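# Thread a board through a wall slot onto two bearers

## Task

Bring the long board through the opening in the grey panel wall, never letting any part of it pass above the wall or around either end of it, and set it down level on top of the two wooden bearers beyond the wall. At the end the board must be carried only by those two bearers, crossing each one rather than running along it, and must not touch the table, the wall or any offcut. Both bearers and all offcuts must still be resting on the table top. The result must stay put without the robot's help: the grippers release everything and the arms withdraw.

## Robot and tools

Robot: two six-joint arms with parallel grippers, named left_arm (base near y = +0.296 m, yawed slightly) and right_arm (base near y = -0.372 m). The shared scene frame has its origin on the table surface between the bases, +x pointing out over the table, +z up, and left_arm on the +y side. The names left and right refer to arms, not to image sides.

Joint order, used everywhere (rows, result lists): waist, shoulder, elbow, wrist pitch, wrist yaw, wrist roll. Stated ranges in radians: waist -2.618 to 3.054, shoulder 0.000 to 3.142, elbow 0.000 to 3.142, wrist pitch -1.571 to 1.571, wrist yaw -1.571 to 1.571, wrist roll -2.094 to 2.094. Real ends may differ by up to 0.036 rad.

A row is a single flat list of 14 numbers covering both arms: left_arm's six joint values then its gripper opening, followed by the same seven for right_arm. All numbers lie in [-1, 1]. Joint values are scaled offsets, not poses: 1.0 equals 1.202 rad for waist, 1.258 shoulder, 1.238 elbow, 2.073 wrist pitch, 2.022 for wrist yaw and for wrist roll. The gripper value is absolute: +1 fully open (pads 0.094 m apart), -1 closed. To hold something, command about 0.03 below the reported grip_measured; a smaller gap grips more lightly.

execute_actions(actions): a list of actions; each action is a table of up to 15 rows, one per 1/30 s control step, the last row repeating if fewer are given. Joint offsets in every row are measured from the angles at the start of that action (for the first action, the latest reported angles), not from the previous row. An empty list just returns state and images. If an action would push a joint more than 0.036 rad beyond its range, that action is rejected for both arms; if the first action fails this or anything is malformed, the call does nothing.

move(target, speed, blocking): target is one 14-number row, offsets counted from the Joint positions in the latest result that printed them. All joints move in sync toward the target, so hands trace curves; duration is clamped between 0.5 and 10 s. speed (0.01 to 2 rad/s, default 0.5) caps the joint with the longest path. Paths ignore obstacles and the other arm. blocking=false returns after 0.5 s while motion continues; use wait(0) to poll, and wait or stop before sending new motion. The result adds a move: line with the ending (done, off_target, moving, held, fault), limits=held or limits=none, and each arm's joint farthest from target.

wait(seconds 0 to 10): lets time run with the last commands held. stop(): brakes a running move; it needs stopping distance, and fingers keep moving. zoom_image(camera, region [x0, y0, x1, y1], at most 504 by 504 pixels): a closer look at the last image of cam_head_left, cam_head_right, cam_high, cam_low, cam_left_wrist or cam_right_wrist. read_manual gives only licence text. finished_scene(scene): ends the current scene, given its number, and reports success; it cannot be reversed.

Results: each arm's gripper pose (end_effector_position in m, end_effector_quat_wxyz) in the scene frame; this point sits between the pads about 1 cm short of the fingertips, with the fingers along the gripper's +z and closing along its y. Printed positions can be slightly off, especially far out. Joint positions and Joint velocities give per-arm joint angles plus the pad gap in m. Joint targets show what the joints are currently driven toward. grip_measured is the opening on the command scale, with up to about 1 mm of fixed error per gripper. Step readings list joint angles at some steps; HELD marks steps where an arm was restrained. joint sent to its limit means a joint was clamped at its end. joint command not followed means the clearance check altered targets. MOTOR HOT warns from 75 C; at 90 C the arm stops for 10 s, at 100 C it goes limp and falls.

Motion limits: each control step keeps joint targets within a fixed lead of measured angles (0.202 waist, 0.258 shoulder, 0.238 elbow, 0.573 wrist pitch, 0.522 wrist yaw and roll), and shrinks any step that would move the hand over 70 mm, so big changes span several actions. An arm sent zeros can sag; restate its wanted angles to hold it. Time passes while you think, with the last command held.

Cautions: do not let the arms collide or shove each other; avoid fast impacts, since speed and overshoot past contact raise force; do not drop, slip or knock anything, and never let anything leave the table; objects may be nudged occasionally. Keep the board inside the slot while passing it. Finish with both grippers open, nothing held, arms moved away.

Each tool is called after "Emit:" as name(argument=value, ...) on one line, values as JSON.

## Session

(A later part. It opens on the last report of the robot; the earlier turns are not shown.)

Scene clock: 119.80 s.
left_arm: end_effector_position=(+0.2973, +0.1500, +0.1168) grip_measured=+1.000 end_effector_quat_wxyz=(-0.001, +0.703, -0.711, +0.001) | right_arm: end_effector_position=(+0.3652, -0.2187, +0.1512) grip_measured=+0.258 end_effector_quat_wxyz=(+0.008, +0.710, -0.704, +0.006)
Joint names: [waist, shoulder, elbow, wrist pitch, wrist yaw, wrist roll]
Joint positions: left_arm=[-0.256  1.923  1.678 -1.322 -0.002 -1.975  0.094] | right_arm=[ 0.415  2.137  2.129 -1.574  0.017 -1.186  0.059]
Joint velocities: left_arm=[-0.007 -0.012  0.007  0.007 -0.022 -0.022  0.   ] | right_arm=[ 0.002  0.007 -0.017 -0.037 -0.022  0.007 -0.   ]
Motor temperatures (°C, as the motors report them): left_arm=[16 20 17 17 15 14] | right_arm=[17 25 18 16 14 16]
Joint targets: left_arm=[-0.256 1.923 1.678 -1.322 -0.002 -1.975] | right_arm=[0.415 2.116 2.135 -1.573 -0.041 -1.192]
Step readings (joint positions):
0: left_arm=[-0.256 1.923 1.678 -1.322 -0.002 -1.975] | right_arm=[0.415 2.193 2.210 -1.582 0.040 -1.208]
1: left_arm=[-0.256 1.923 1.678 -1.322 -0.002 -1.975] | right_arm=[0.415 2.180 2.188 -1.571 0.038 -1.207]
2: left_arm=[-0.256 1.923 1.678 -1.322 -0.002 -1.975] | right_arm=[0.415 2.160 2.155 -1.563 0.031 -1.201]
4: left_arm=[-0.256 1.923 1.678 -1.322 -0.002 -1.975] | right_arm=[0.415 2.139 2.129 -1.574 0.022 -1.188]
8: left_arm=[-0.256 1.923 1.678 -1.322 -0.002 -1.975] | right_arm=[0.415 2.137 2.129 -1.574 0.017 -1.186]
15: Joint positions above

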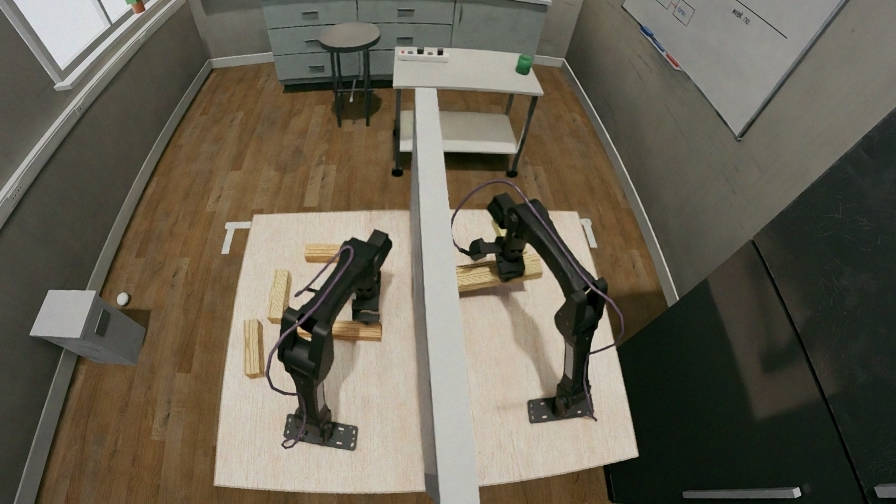

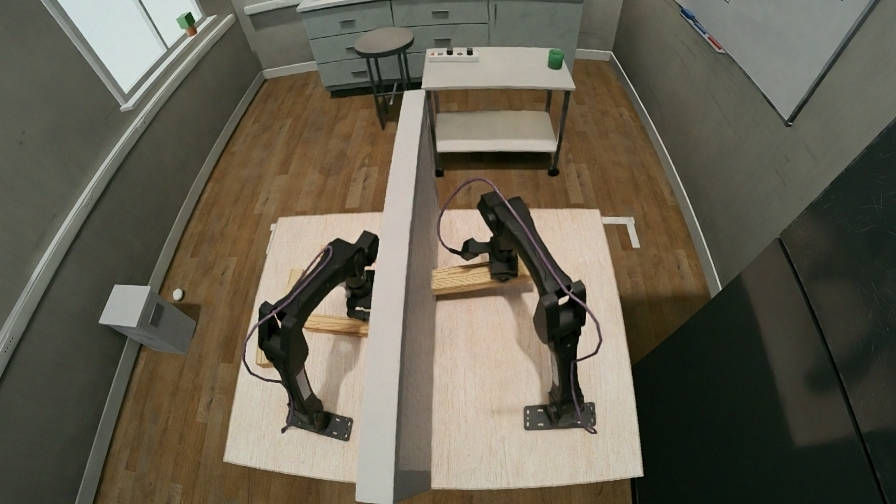

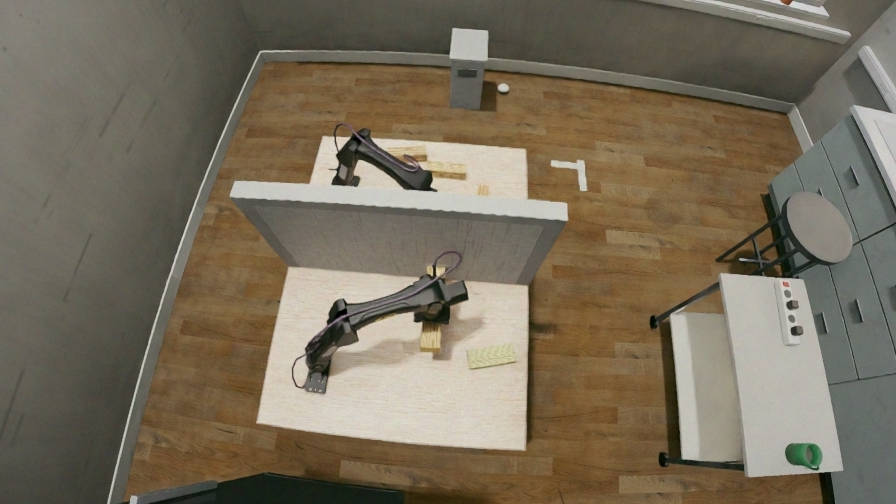

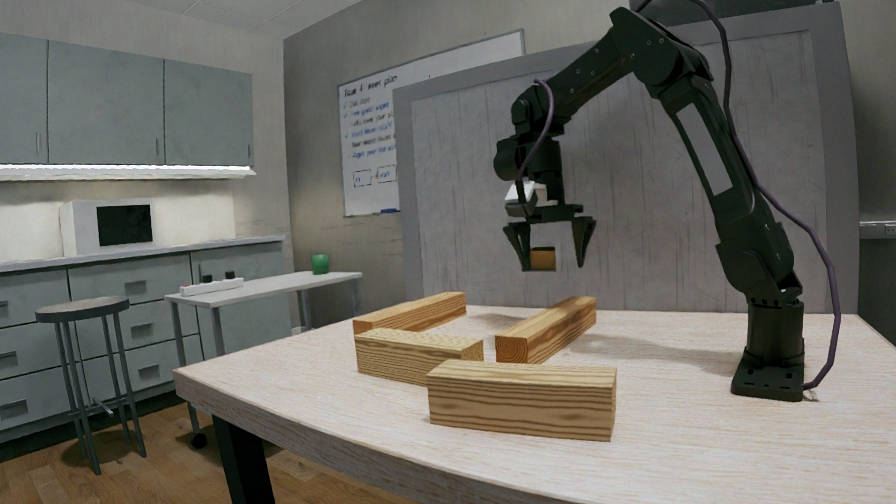

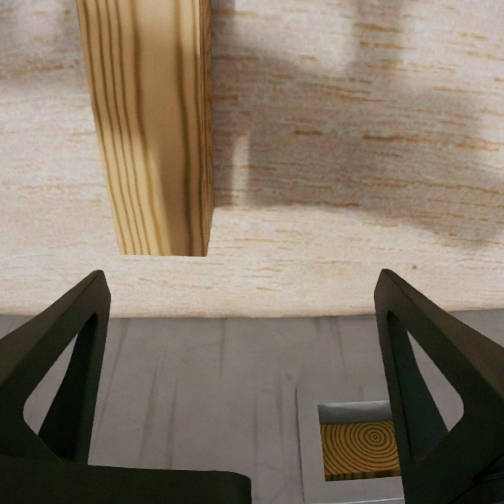

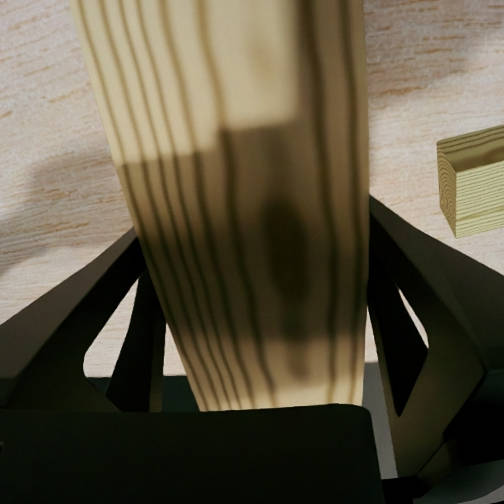

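Emit:
execute_actions(actions=[[[0,0,0,0,0,0,1, 0.0316,0.0294,0.0897,0.001,-0.0282,0.0148,0.2]],[[0,0,0,0,0,0,1, 0.0,0.0,0.03,0.001,-0.02,0.0,0.2]]])

Scene clock: 121.00 s.
left_arm: end_effector_position=(+0.2973, +0.1500, +0.1168) grip_measured=+1.000 end_effector_quat_wxyz=(-0.001, +0.703, -0.711, +0.001) | right_arm: end_effector_position=(+0.3734, -0.2127, +0.1494) grip_measured=+0.258 end_effector_quat_wxyz=(+0.005, +0.714, -0.700, +0.010)
Joint names: [waist, shoulder, elbow, wrist pitch, wrist yaw, wrist roll]
Joint positions: left_arm=[-0.256  1.923  1.678 -1.322 -0.002 -1.975  0.094] | right_arm=[ 0.423  2.176  2.185 -1.581  0.022 -1.19   0.059]
Joint velocities: left_arm=[ 0.022  0.007  0.002  0.007  0.007 -0.037  0.   ] | right_arm=[-0.022 -0.012  0.012 -0.022  0.051 -0.037  0.   ]
Motor temperatures (°C, as the motors report them): left_arm=[16 20 17 17 15 14] | right_arm=[17 25 18 16 14 16]
Joint targets: left_arm=[-0.256 1.923 1.678 -1.322 -0.002 -1.975] | right_arm=[0.426 2.176 2.222 -1.579 -0.014 -1.185]
Step readings (joint positions; steps 1 to 15: 1st action; 16 to 30: 2nd action):
0: left_arm=[-0.256 1.923 1.678 -1.322 -0.002 -1.975] | right_arm=[0.415 2.137 2.129 -1.574 0.017 -1.186]
1: left_arm=[-0.256 1.923 1.678 -1.322 -0.002 -1.975] | right_arm=[0.417 2.145 2.143 -1.581 0.017 -1.183]
2: left_arm=[-0.256 1.923 1.678 -1.322 -0.002 -1.975] | right_arm=[0.421 2.157 2.164 -1.581 0.018 -1.180]
4: left_arm=[-0.256 1.923 1.678 -1.322 -0.002 -1.975] | right_arm=[0.426 2.172 2.180 -1.581 0.030 -1.184]
8: left_arm=[-0.256 1.923 1.678 -1.322 -0.002 -1.975] | right_arm=[0.426 2.176 2.185 -1.581 0.026 -1.185]
15: left_arm=[-0.256 1.923 1.678 -1.322 -0.002 -1.975] | right_arm=[0.426 2.176 2.185 -1.581 0.026 -1.185]
16: left_arm=[-0.256 1.923 1.678 -1.322 -0.002 -1.975] | right_arm=[0.425 2.176 2.185 -1.581 0.027 -1.187]
17: left_arm=[-0.256 1.923 1.678 -1.322 -0.002 -1.975] | right_arm=[0.424 2.176 2.185 -1.581 0.024 -1.189]
19: left_arm=[-0.256 1.923 1.678 -1.322 -0.002 -1.975] | right_arm=[0.423 2.176 2.185 -1.581 0.022 -1.190]
23: left_arm=[-0.256 1.923 1.678 -1.322 -0.002 -1.975] | right_arm=[0.423 2.176 2.185 -1.581 0.022 -1.190]
30: Joint positions above

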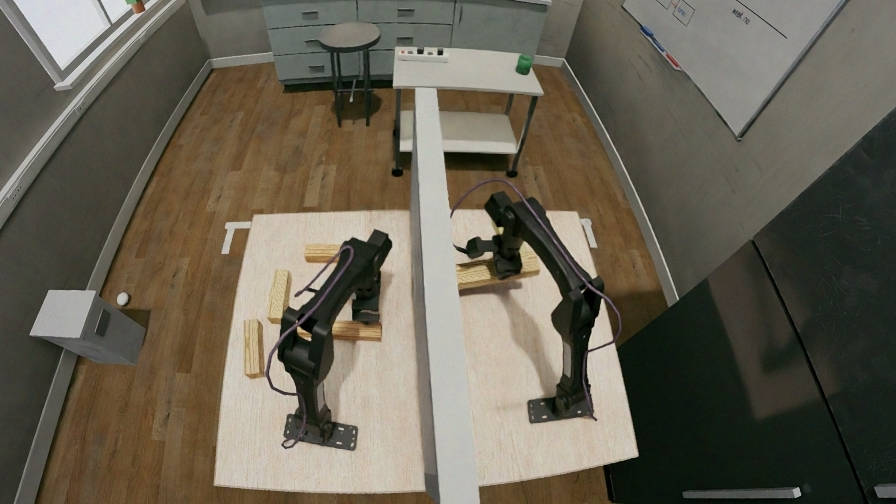

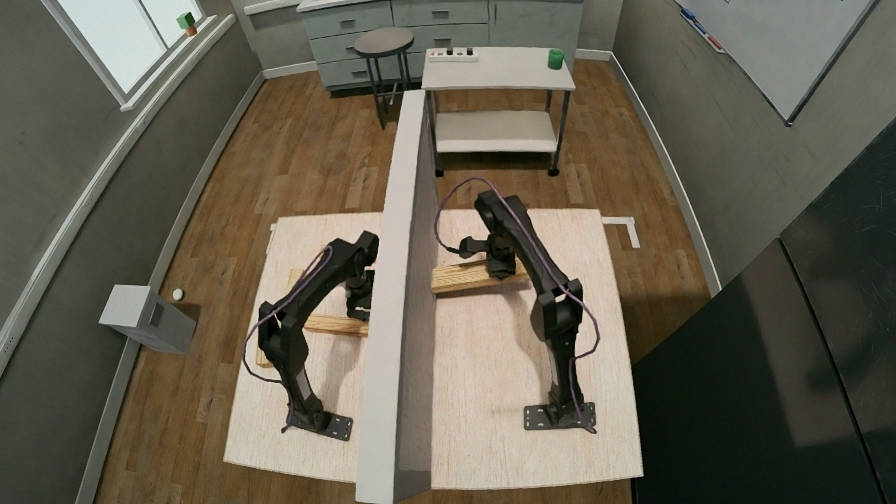

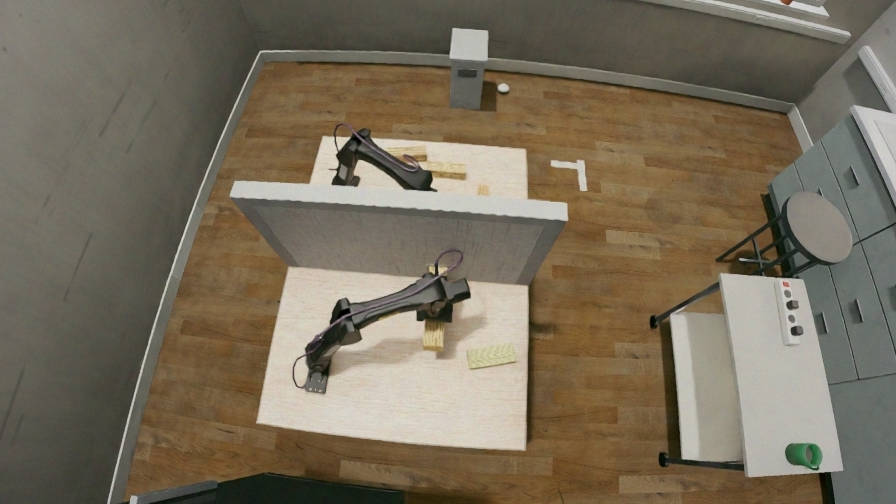

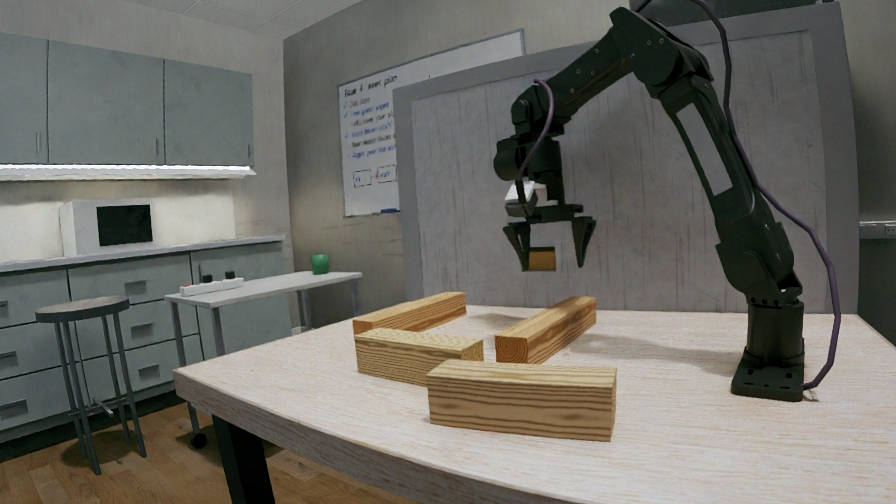

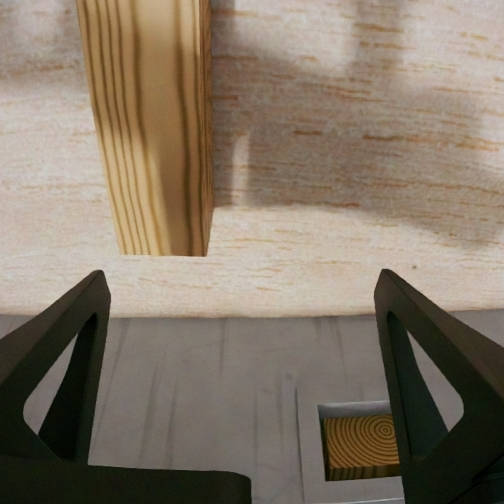

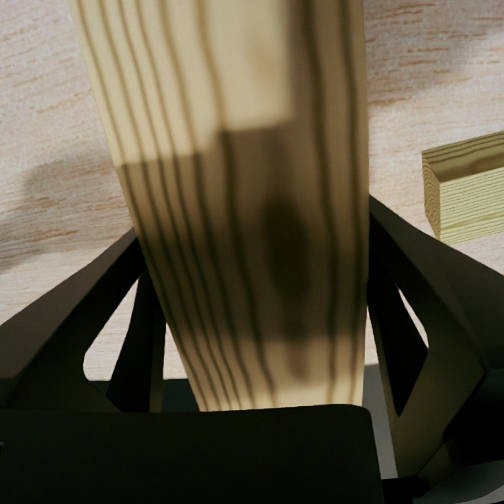

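Emit:
execute_actions(actions=[[[0,0,0,0,0,0,1, 0,-0.0636,0.03,0.001,-0.02,0,0.2],[0,0,0,0,0,0,1, 0,-0.0636,0.03,0.001,-0.02,0,0.2],[0,0,0,0,0,0,1, 0,-0.0636,0.03,0.001,-0.02,0,0.2],[0,0,0,0,0,0,1, 0,-0.0374,0.03,0.001,-0.02,0,0.2]]])

Scene clock: 121.73 s.
left_arm: end_effector_position=(+0.2973, +0.1500, +0.1168) grip_measured=+1.000 end_effector_quat_wxyz=(-0.001, +0.703, -0.711, +0.001) | right_arm: end_effector_position=(+0.3729, -0.2121, +0.1523) grip_measured=+0.258 end_effector_quat_wxyz=(+0.001, +0.714, -0.700, +0.009)
Joint names: [waist, shoulder, elbow, wrist pitch, wrist yaw, wrist roll]
Joint positions: left_arm=[-0.256  1.923  1.678 -1.322 -0.002 -1.975  0.094] | right_arm=[ 0.422  2.169  2.185 -1.581  0.017 -1.189  0.059]
Joint velocities: left_arm=[ 0.002  0.007 -0.012  0.007  0.066  0.022  0.   ] | right_arm=[-0.002  0.002 -0.012 -0.037 -0.037 -0.007 -0.   ]
Motor temperatures (°C, as the motors report them): left_arm=[16 20 17 17 15 14] | right_arm=[17 26 18 16 14 16]
Joint targets: left_arm=[-0.256 1.923 1.678 -1.322 -0.002 -1.975] | right_arm=[0.423 2.129 2.222 -1.579 -0.018 -1.190]
Step readings (joint positions):
0: left_arm=[-0.256 1.923 1.678 -1.322 -0.002 -1.975] | right_arm=[0.423 2.176 2.185 -1.581 0.022 -1.190]
1: left_arm=[-0.256 1.923 1.678 -1.322 -0.002 -1.975] | right_arm=[0.423 2.173 2.185 -1.581 0.022 -1.190]
2: left_arm=[-0.256 1.923 1.678 -1.322 -0.002 -1.975] | right_arm=[0.423 2.170 2.185 -1.581 0.020 -1.189]
4: left_arm=[-0.256 1.923 1.678 -1.322 -0.002 -1.975] | right_arm=[0.423 2.168 2.185 -1.581 0.018 -1.188]
8: left_arm=[-0.256 1.923 1.678 -1.322 -0.002 -1.975] | right_arm=[0.422 2.169 2.185 -1.581 0.017 -1.189]
15: Joint positions above

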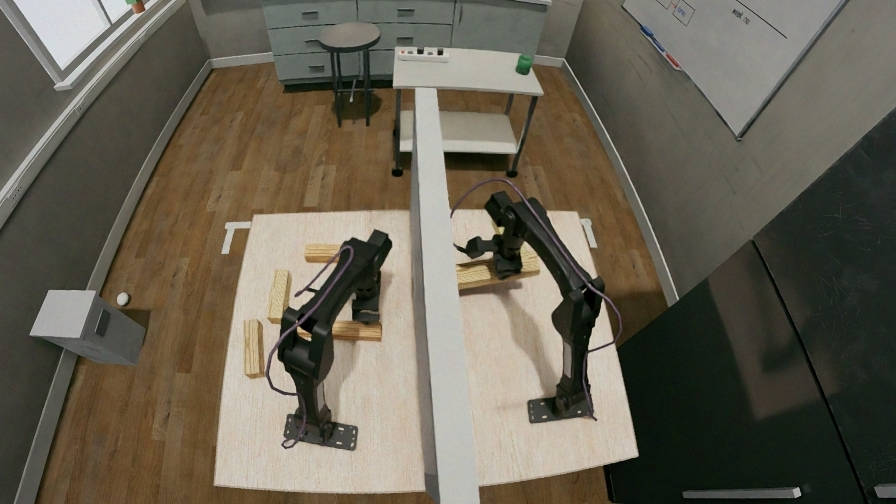

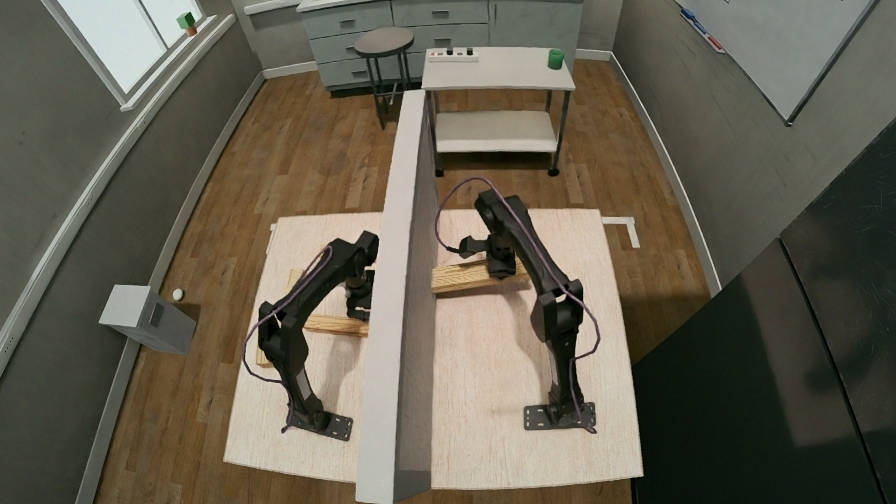

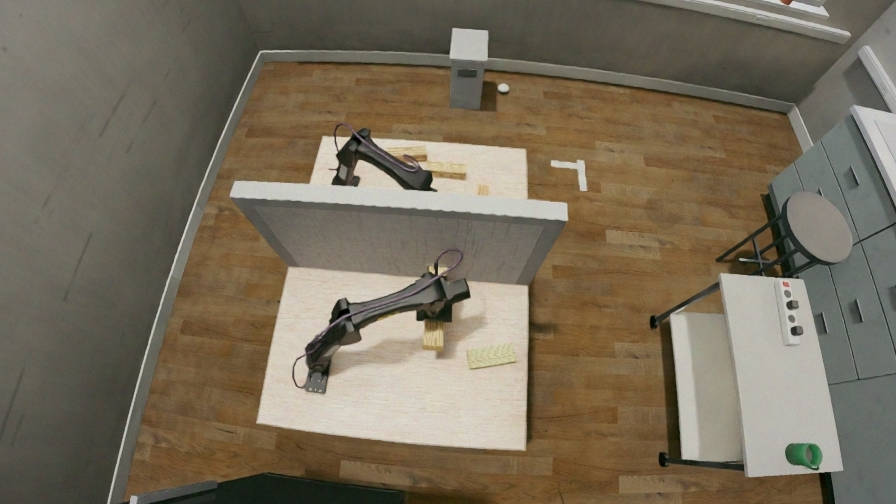

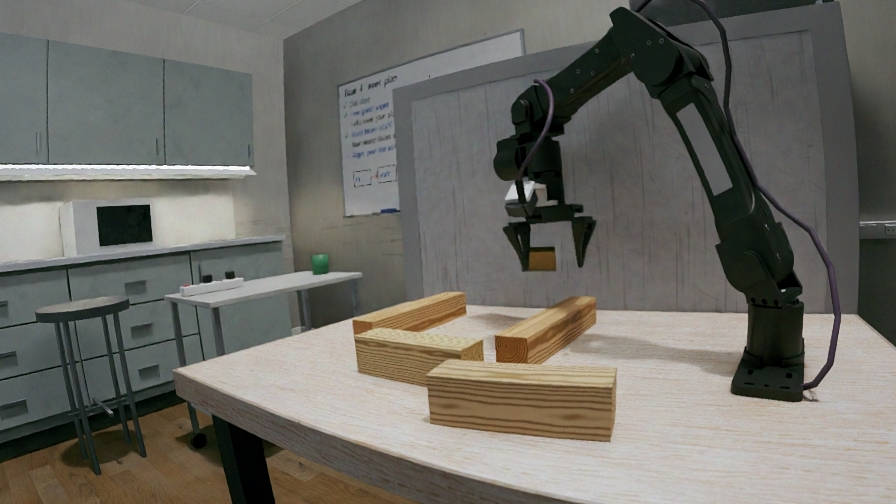

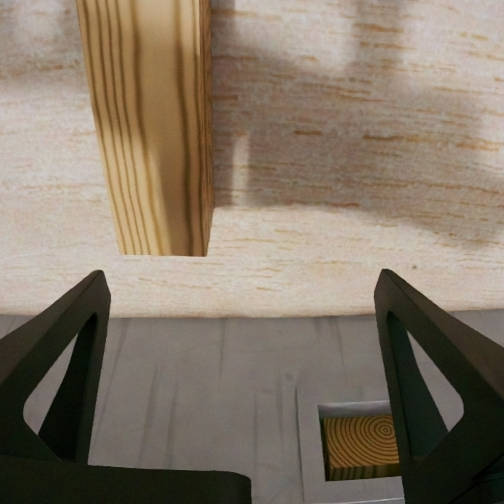

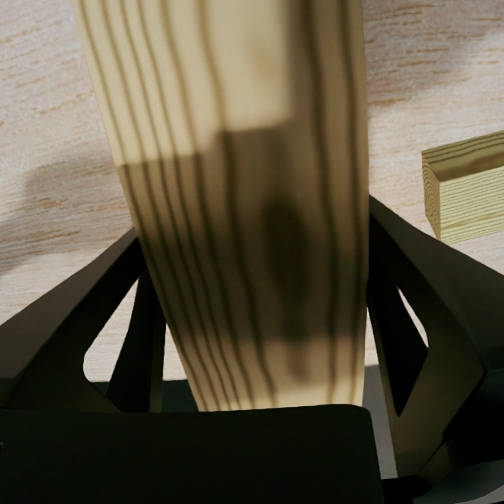

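Emit:
move(target=[0,0,0,0,0,0,1, -0.0815,-0.0803,-0.0767,0.001,-0.04,-0.0247,0.2], speed=0.12)

Scene clock: 123.13 s.
left_arm: end_effector_position=(+0.2973, +0.1500, +0.1168) grip_measured=+1.000 end_effector_quat_wxyz=(-0.001, +0.703, -0.711, +0.001) | right_arm: end_effector_position=(+0.3671, -0.2477, +0.1542) grip_measured=+0.258 end_effector_quat_wxyz=(+0.005, +0.696, -0.718, -0.011)
Joint names: [waist, shoulder, elbow, wrist pitch, wrist yaw, wrist roll]
Joint positions: left_arm=[-0.256  1.923  1.678 -1.322 -0.002 -1.975  0.094] | right_arm=[ 0.331  2.108  2.097 -1.579 -0.015 -1.23   0.059]
Joint velocities: left_arm=[ 0.012 -0.022  0.002 -0.037 -0.007 -0.022  0.   ] | right_arm=[-0.012  0.002 -0.002  0.051 -0.037 -0.022 -0.   ]
Motor temperatures (°C, as the motors report them): left_arm=[16 20 17 17 15 14] | right_arm=[17 26 18 16 14 16]
Joint targets: left_arm=[-0.256 1.923 1.678 -1.322 -0.002 -1.975] | right_arm=[0.324 2.067 2.090 -1.579 -0.063 -1.238]
move: off_target (right_arm); limits=none; left_arm: farthest joint: the waist, 0.000 radians from its target (0.000 radians at the start); right_arm: farthest joint: the wrist yaw, 0.049 radians from its target (0.081 radians at the start)

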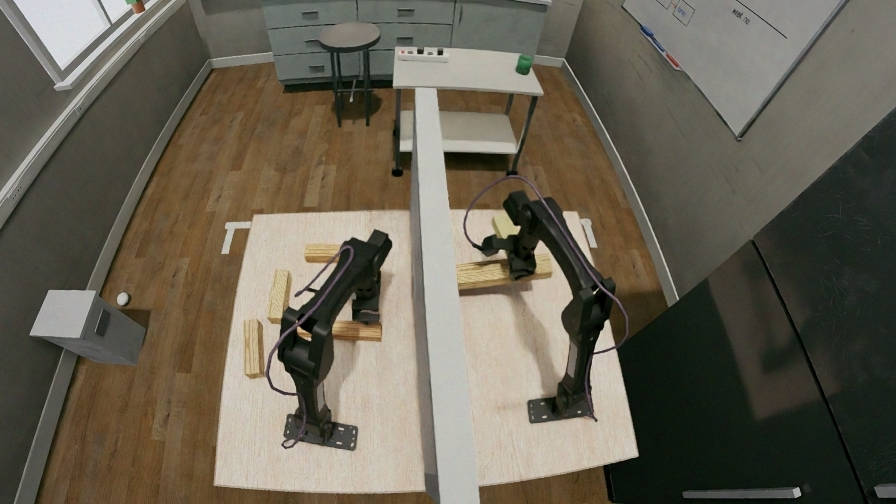

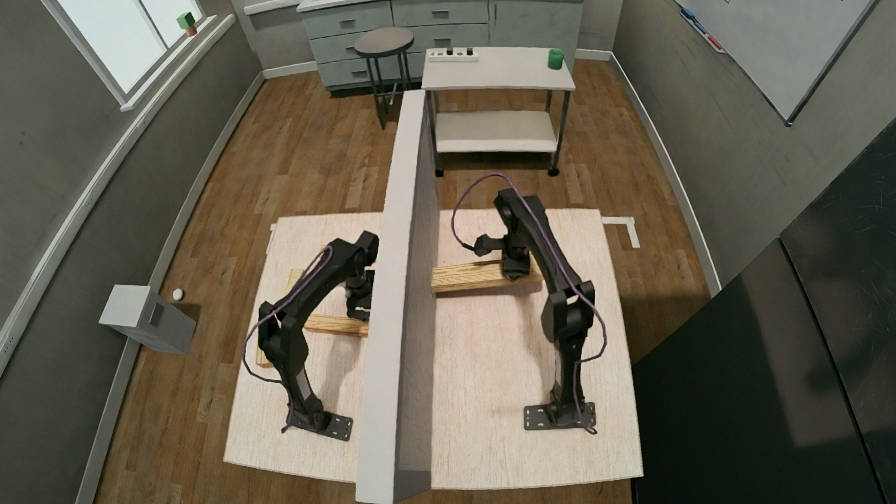

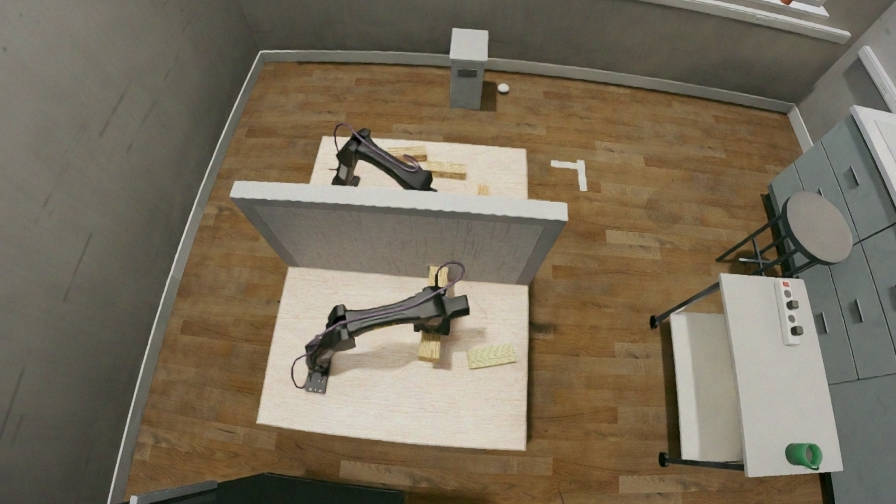

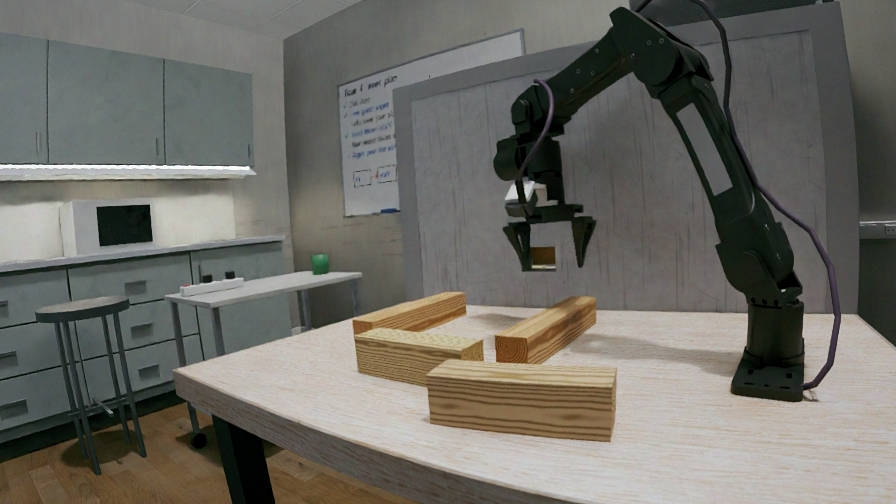

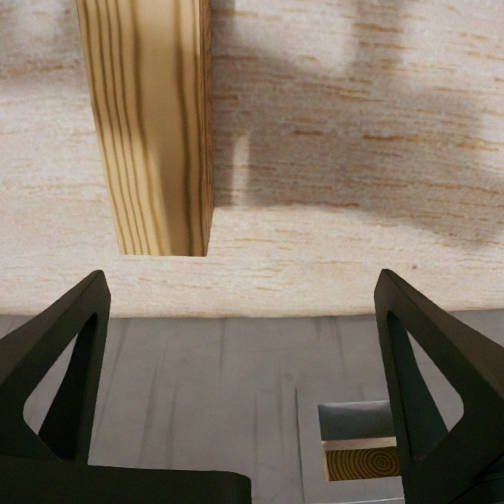

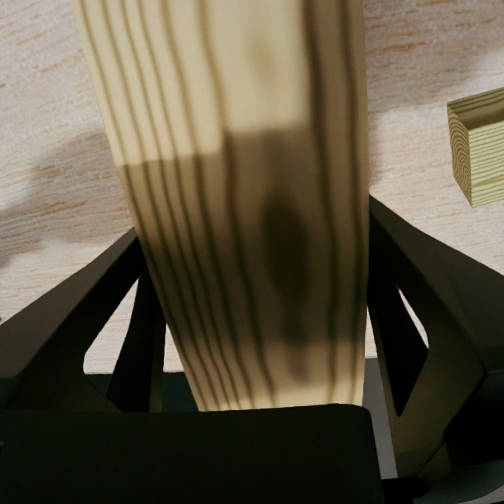

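Emit:
execute_actions(actions=[])

Scene clock: 123.70 s.
left_arm: end_effector_position=(+0.2973, +0.1500, +0.1168) grip_measured=+1.000 end_effector_quat_wxyz=(-0.001, +0.703, -0.711, +0.001) | right_arm: end_effector_position=(+0.3671, -0.2477, +0.1542) grip_measured=+0.258 end_effector_quat_wxyz=(+0.005, +0.696, -0.718, -0.011)
Joint names: [waist, shoulder, elbow, wrist pitch, wrist yaw, wrist roll]
Joint positions: left_arm=[-0.256  1.923  1.678 -1.322 -0.002 -1.975  0.094] | right_arm=[ 0.331  2.108  2.097 -1.579 -0.015 -1.23   0.059]
Joint velocities: left_arm=[ 0.002  0.002 -0.007  0.037  0.066 -0.051  0.   ] | right_arm=[-0.007  0.002  0.002 -0.051  0.007  0.007  0.001]
Motor temperatures (°C, as the motors report them): left_arm=[16 20 17 17 15 14] | right_arm=[17 26 18 16 14 16]
Joint targets: left_arm=[-0.256 1.923 1.678 -1.322 -0.002 -1.975] | right_arm=[0.324 2.067 2.090 -1.579 -0.063 -1.238]

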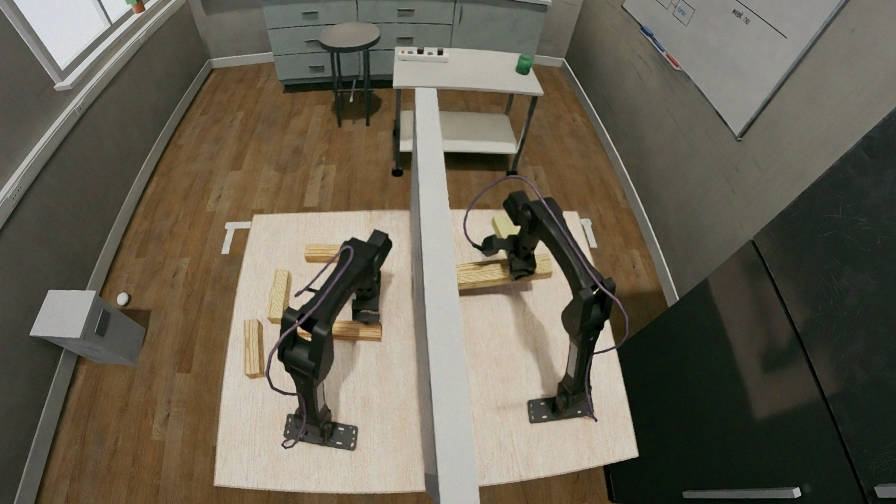

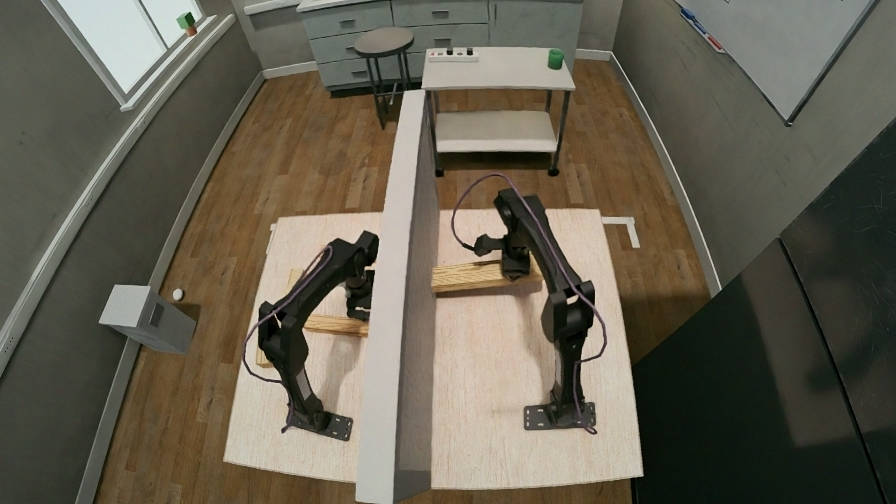

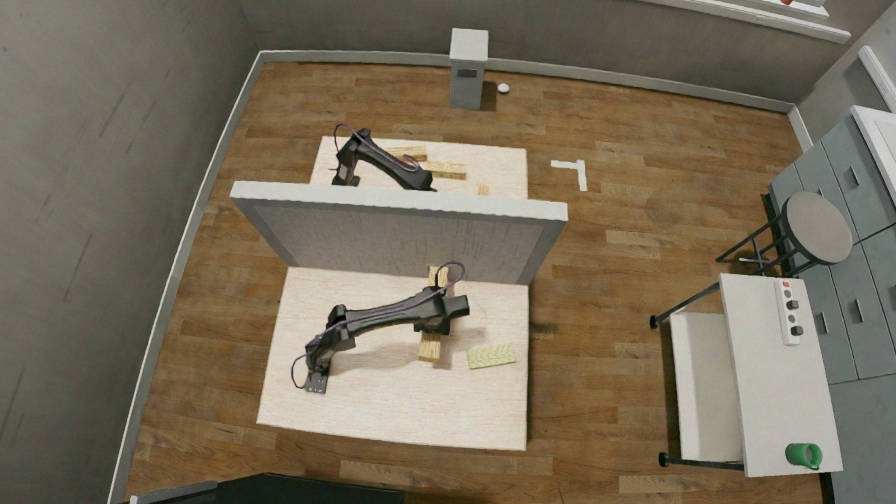

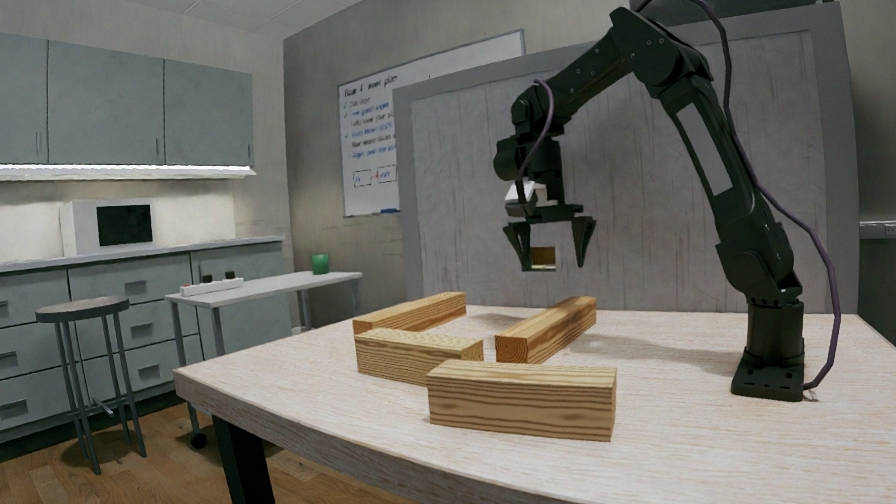

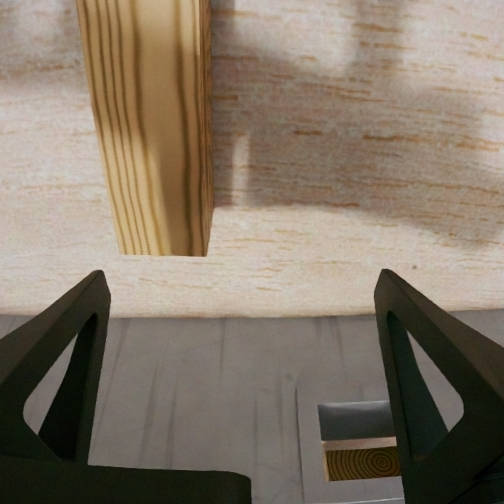

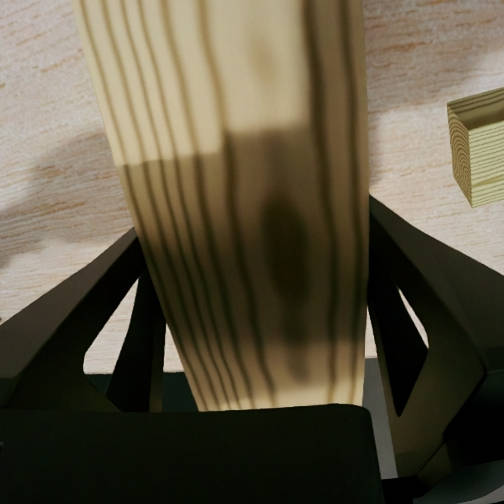

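Emit:
zoom_image(camera="cam_low", region=[500, 225, 590, 290])

Region (500, 225, 590, 290) of cam_low's 896x504 image, scaled by 5.600, with more detail than that image has.

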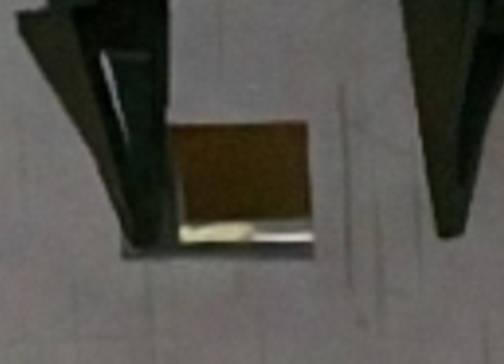

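Emit:
execute_actions(actions=[[[0,0,0,0,0,0,1,-0.006,-0.0636,-0.006,0,-0.024,-0.004,0.2],[0,0,0,0,0,0,1,-0.006,-0.0636,-0.006,0,-0.024,-0.004,0.2],[0,0,0,0,0,0,1,-0.006,-0.0636,-0.006,0,-0.024,-0.004,0.2],[0,0,0,0,0,0,1,-0.006,-0.033,-0.006,0,-0.024,-0.004,0.2]]])

Emit:
zoom_image(camera="cam_low", region=[500, 225, 590, 290])

Scene clock: 124.60 s.
left_arm: end_effector_position=(+0.2973, +0.1500, +0.1168) grip_measured=+1.000 end_effector_quat_wxyz=(-0.001, +0.703, -0.711, +0.001) | right_arm: end_effector_position=(+0.3649, -0.2483, +0.1600) grip_measured=+0.258 end_effector_quat_wxyz=(-0.000, +0.696, -0.718, -0.009)
Joint names: [waist, shoulder, elbow, wrist pitch, wrist yaw, wrist roll]
Joint positions: left_arm=[-0.256  1.923  1.678 -1.322 -0.002 -1.975  0.094] | right_arm=[ 0.331  2.089  2.09  -1.58  -0.016 -1.231  0.059]
Joint velocities: left_arm=[-0.002 -0.007  0.002 -0.022  0.051 -0.095  0.   ] | right_arm=[-0.002 -0.002 -0.017 -0.022 -0.007 -0.081 -0.   ]
Motor temperatures (°C, as the motors report them): left_arm=[16 20 17 17 15 14] | right_arm=[17 26 17 16 14 16]
Joint targets: left_arm=[-0.256 1.923 1.678 -1.322 -0.002 -1.975] | right_arm=[0.323 2.067 2.089 -1.579 -0.064 -1.238]
Step readings (joint positions):
0: left_arm=[-0.256 1.923 1.678 -1.322 -0.002 -1.975] | right_arm=[0.331 2.108 2.097 -1.579 -0.015 -1.230]
1: left_arm=[-0.256 1.923 1.678 -1.322 -0.002 -1.975] | right_arm=[0.331 2.105 2.095 -1.578 -0.015 -1.230]
2: left_arm=[-0.256 1.923 1.678 -1.322 -0.002 -1.975] | right_arm=[0.331 2.100 2.092 -1.577 -0.015 -1.230]
4: left_arm=[-0.256 1.923 1.678 -1.322 -0.002 -1.975] | right_arm=[0.331 2.091 2.090 -1.579 -0.015 -1.230]
8: left_arm=[-0.256 1.923 1.678 -1.322 -0.002 -1.975] | right_arm=[0.331 2.089 2.090 -1.580 -0.016 -1.231]
15: Joint positions above

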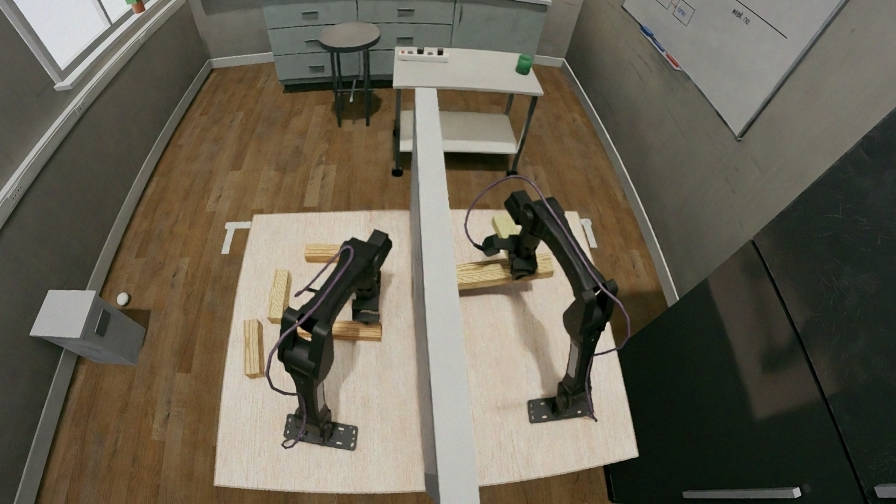

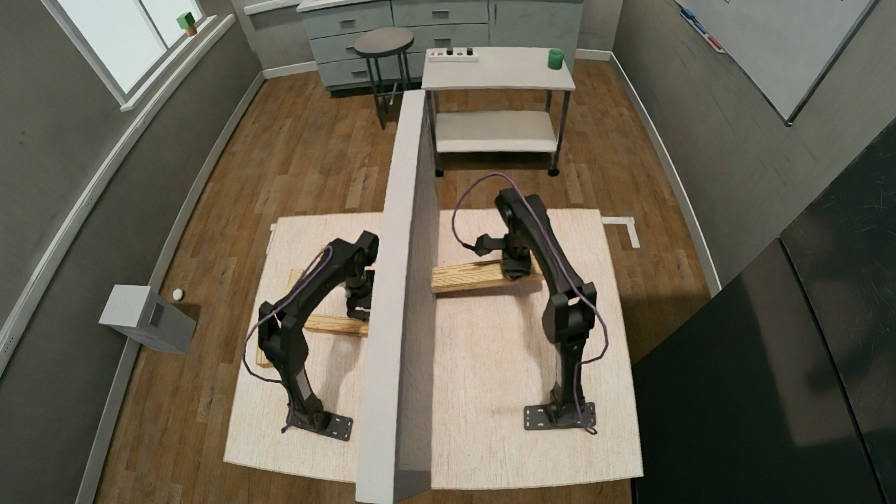

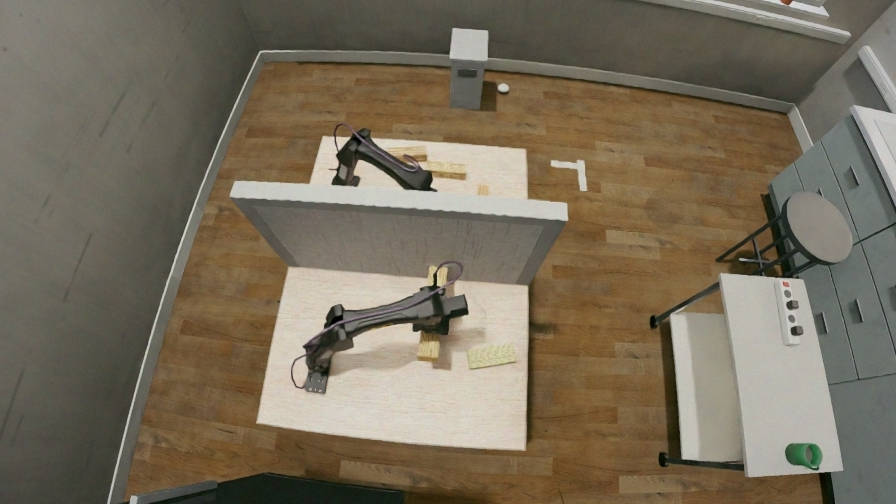

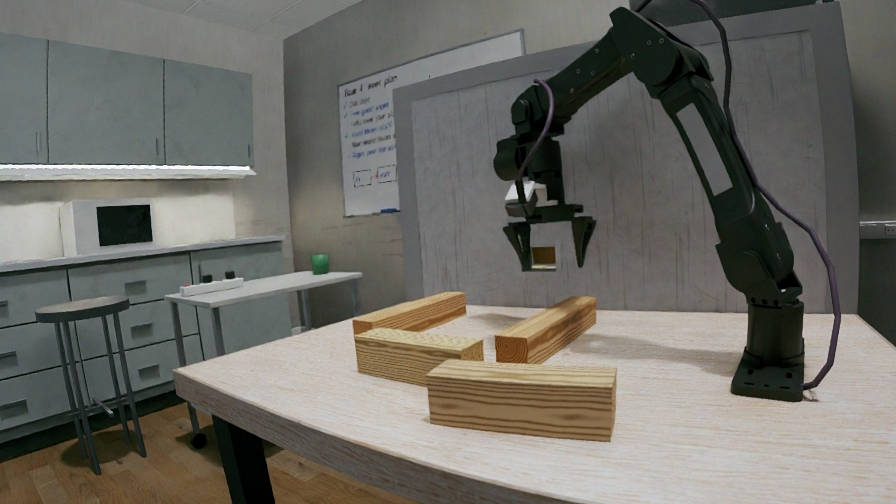

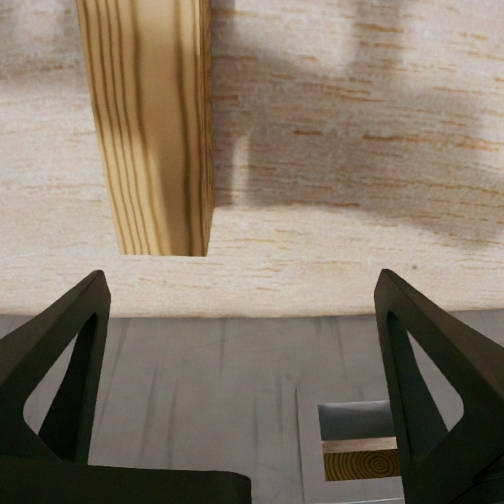

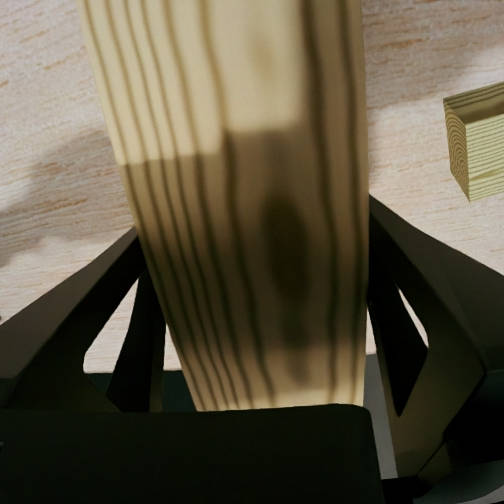

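Region (500, 225, 590, 290) of cam_low's 896x504 image, scaled by 5.600, with more detail than that image has.

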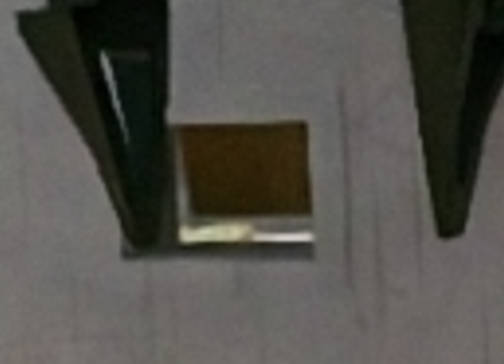

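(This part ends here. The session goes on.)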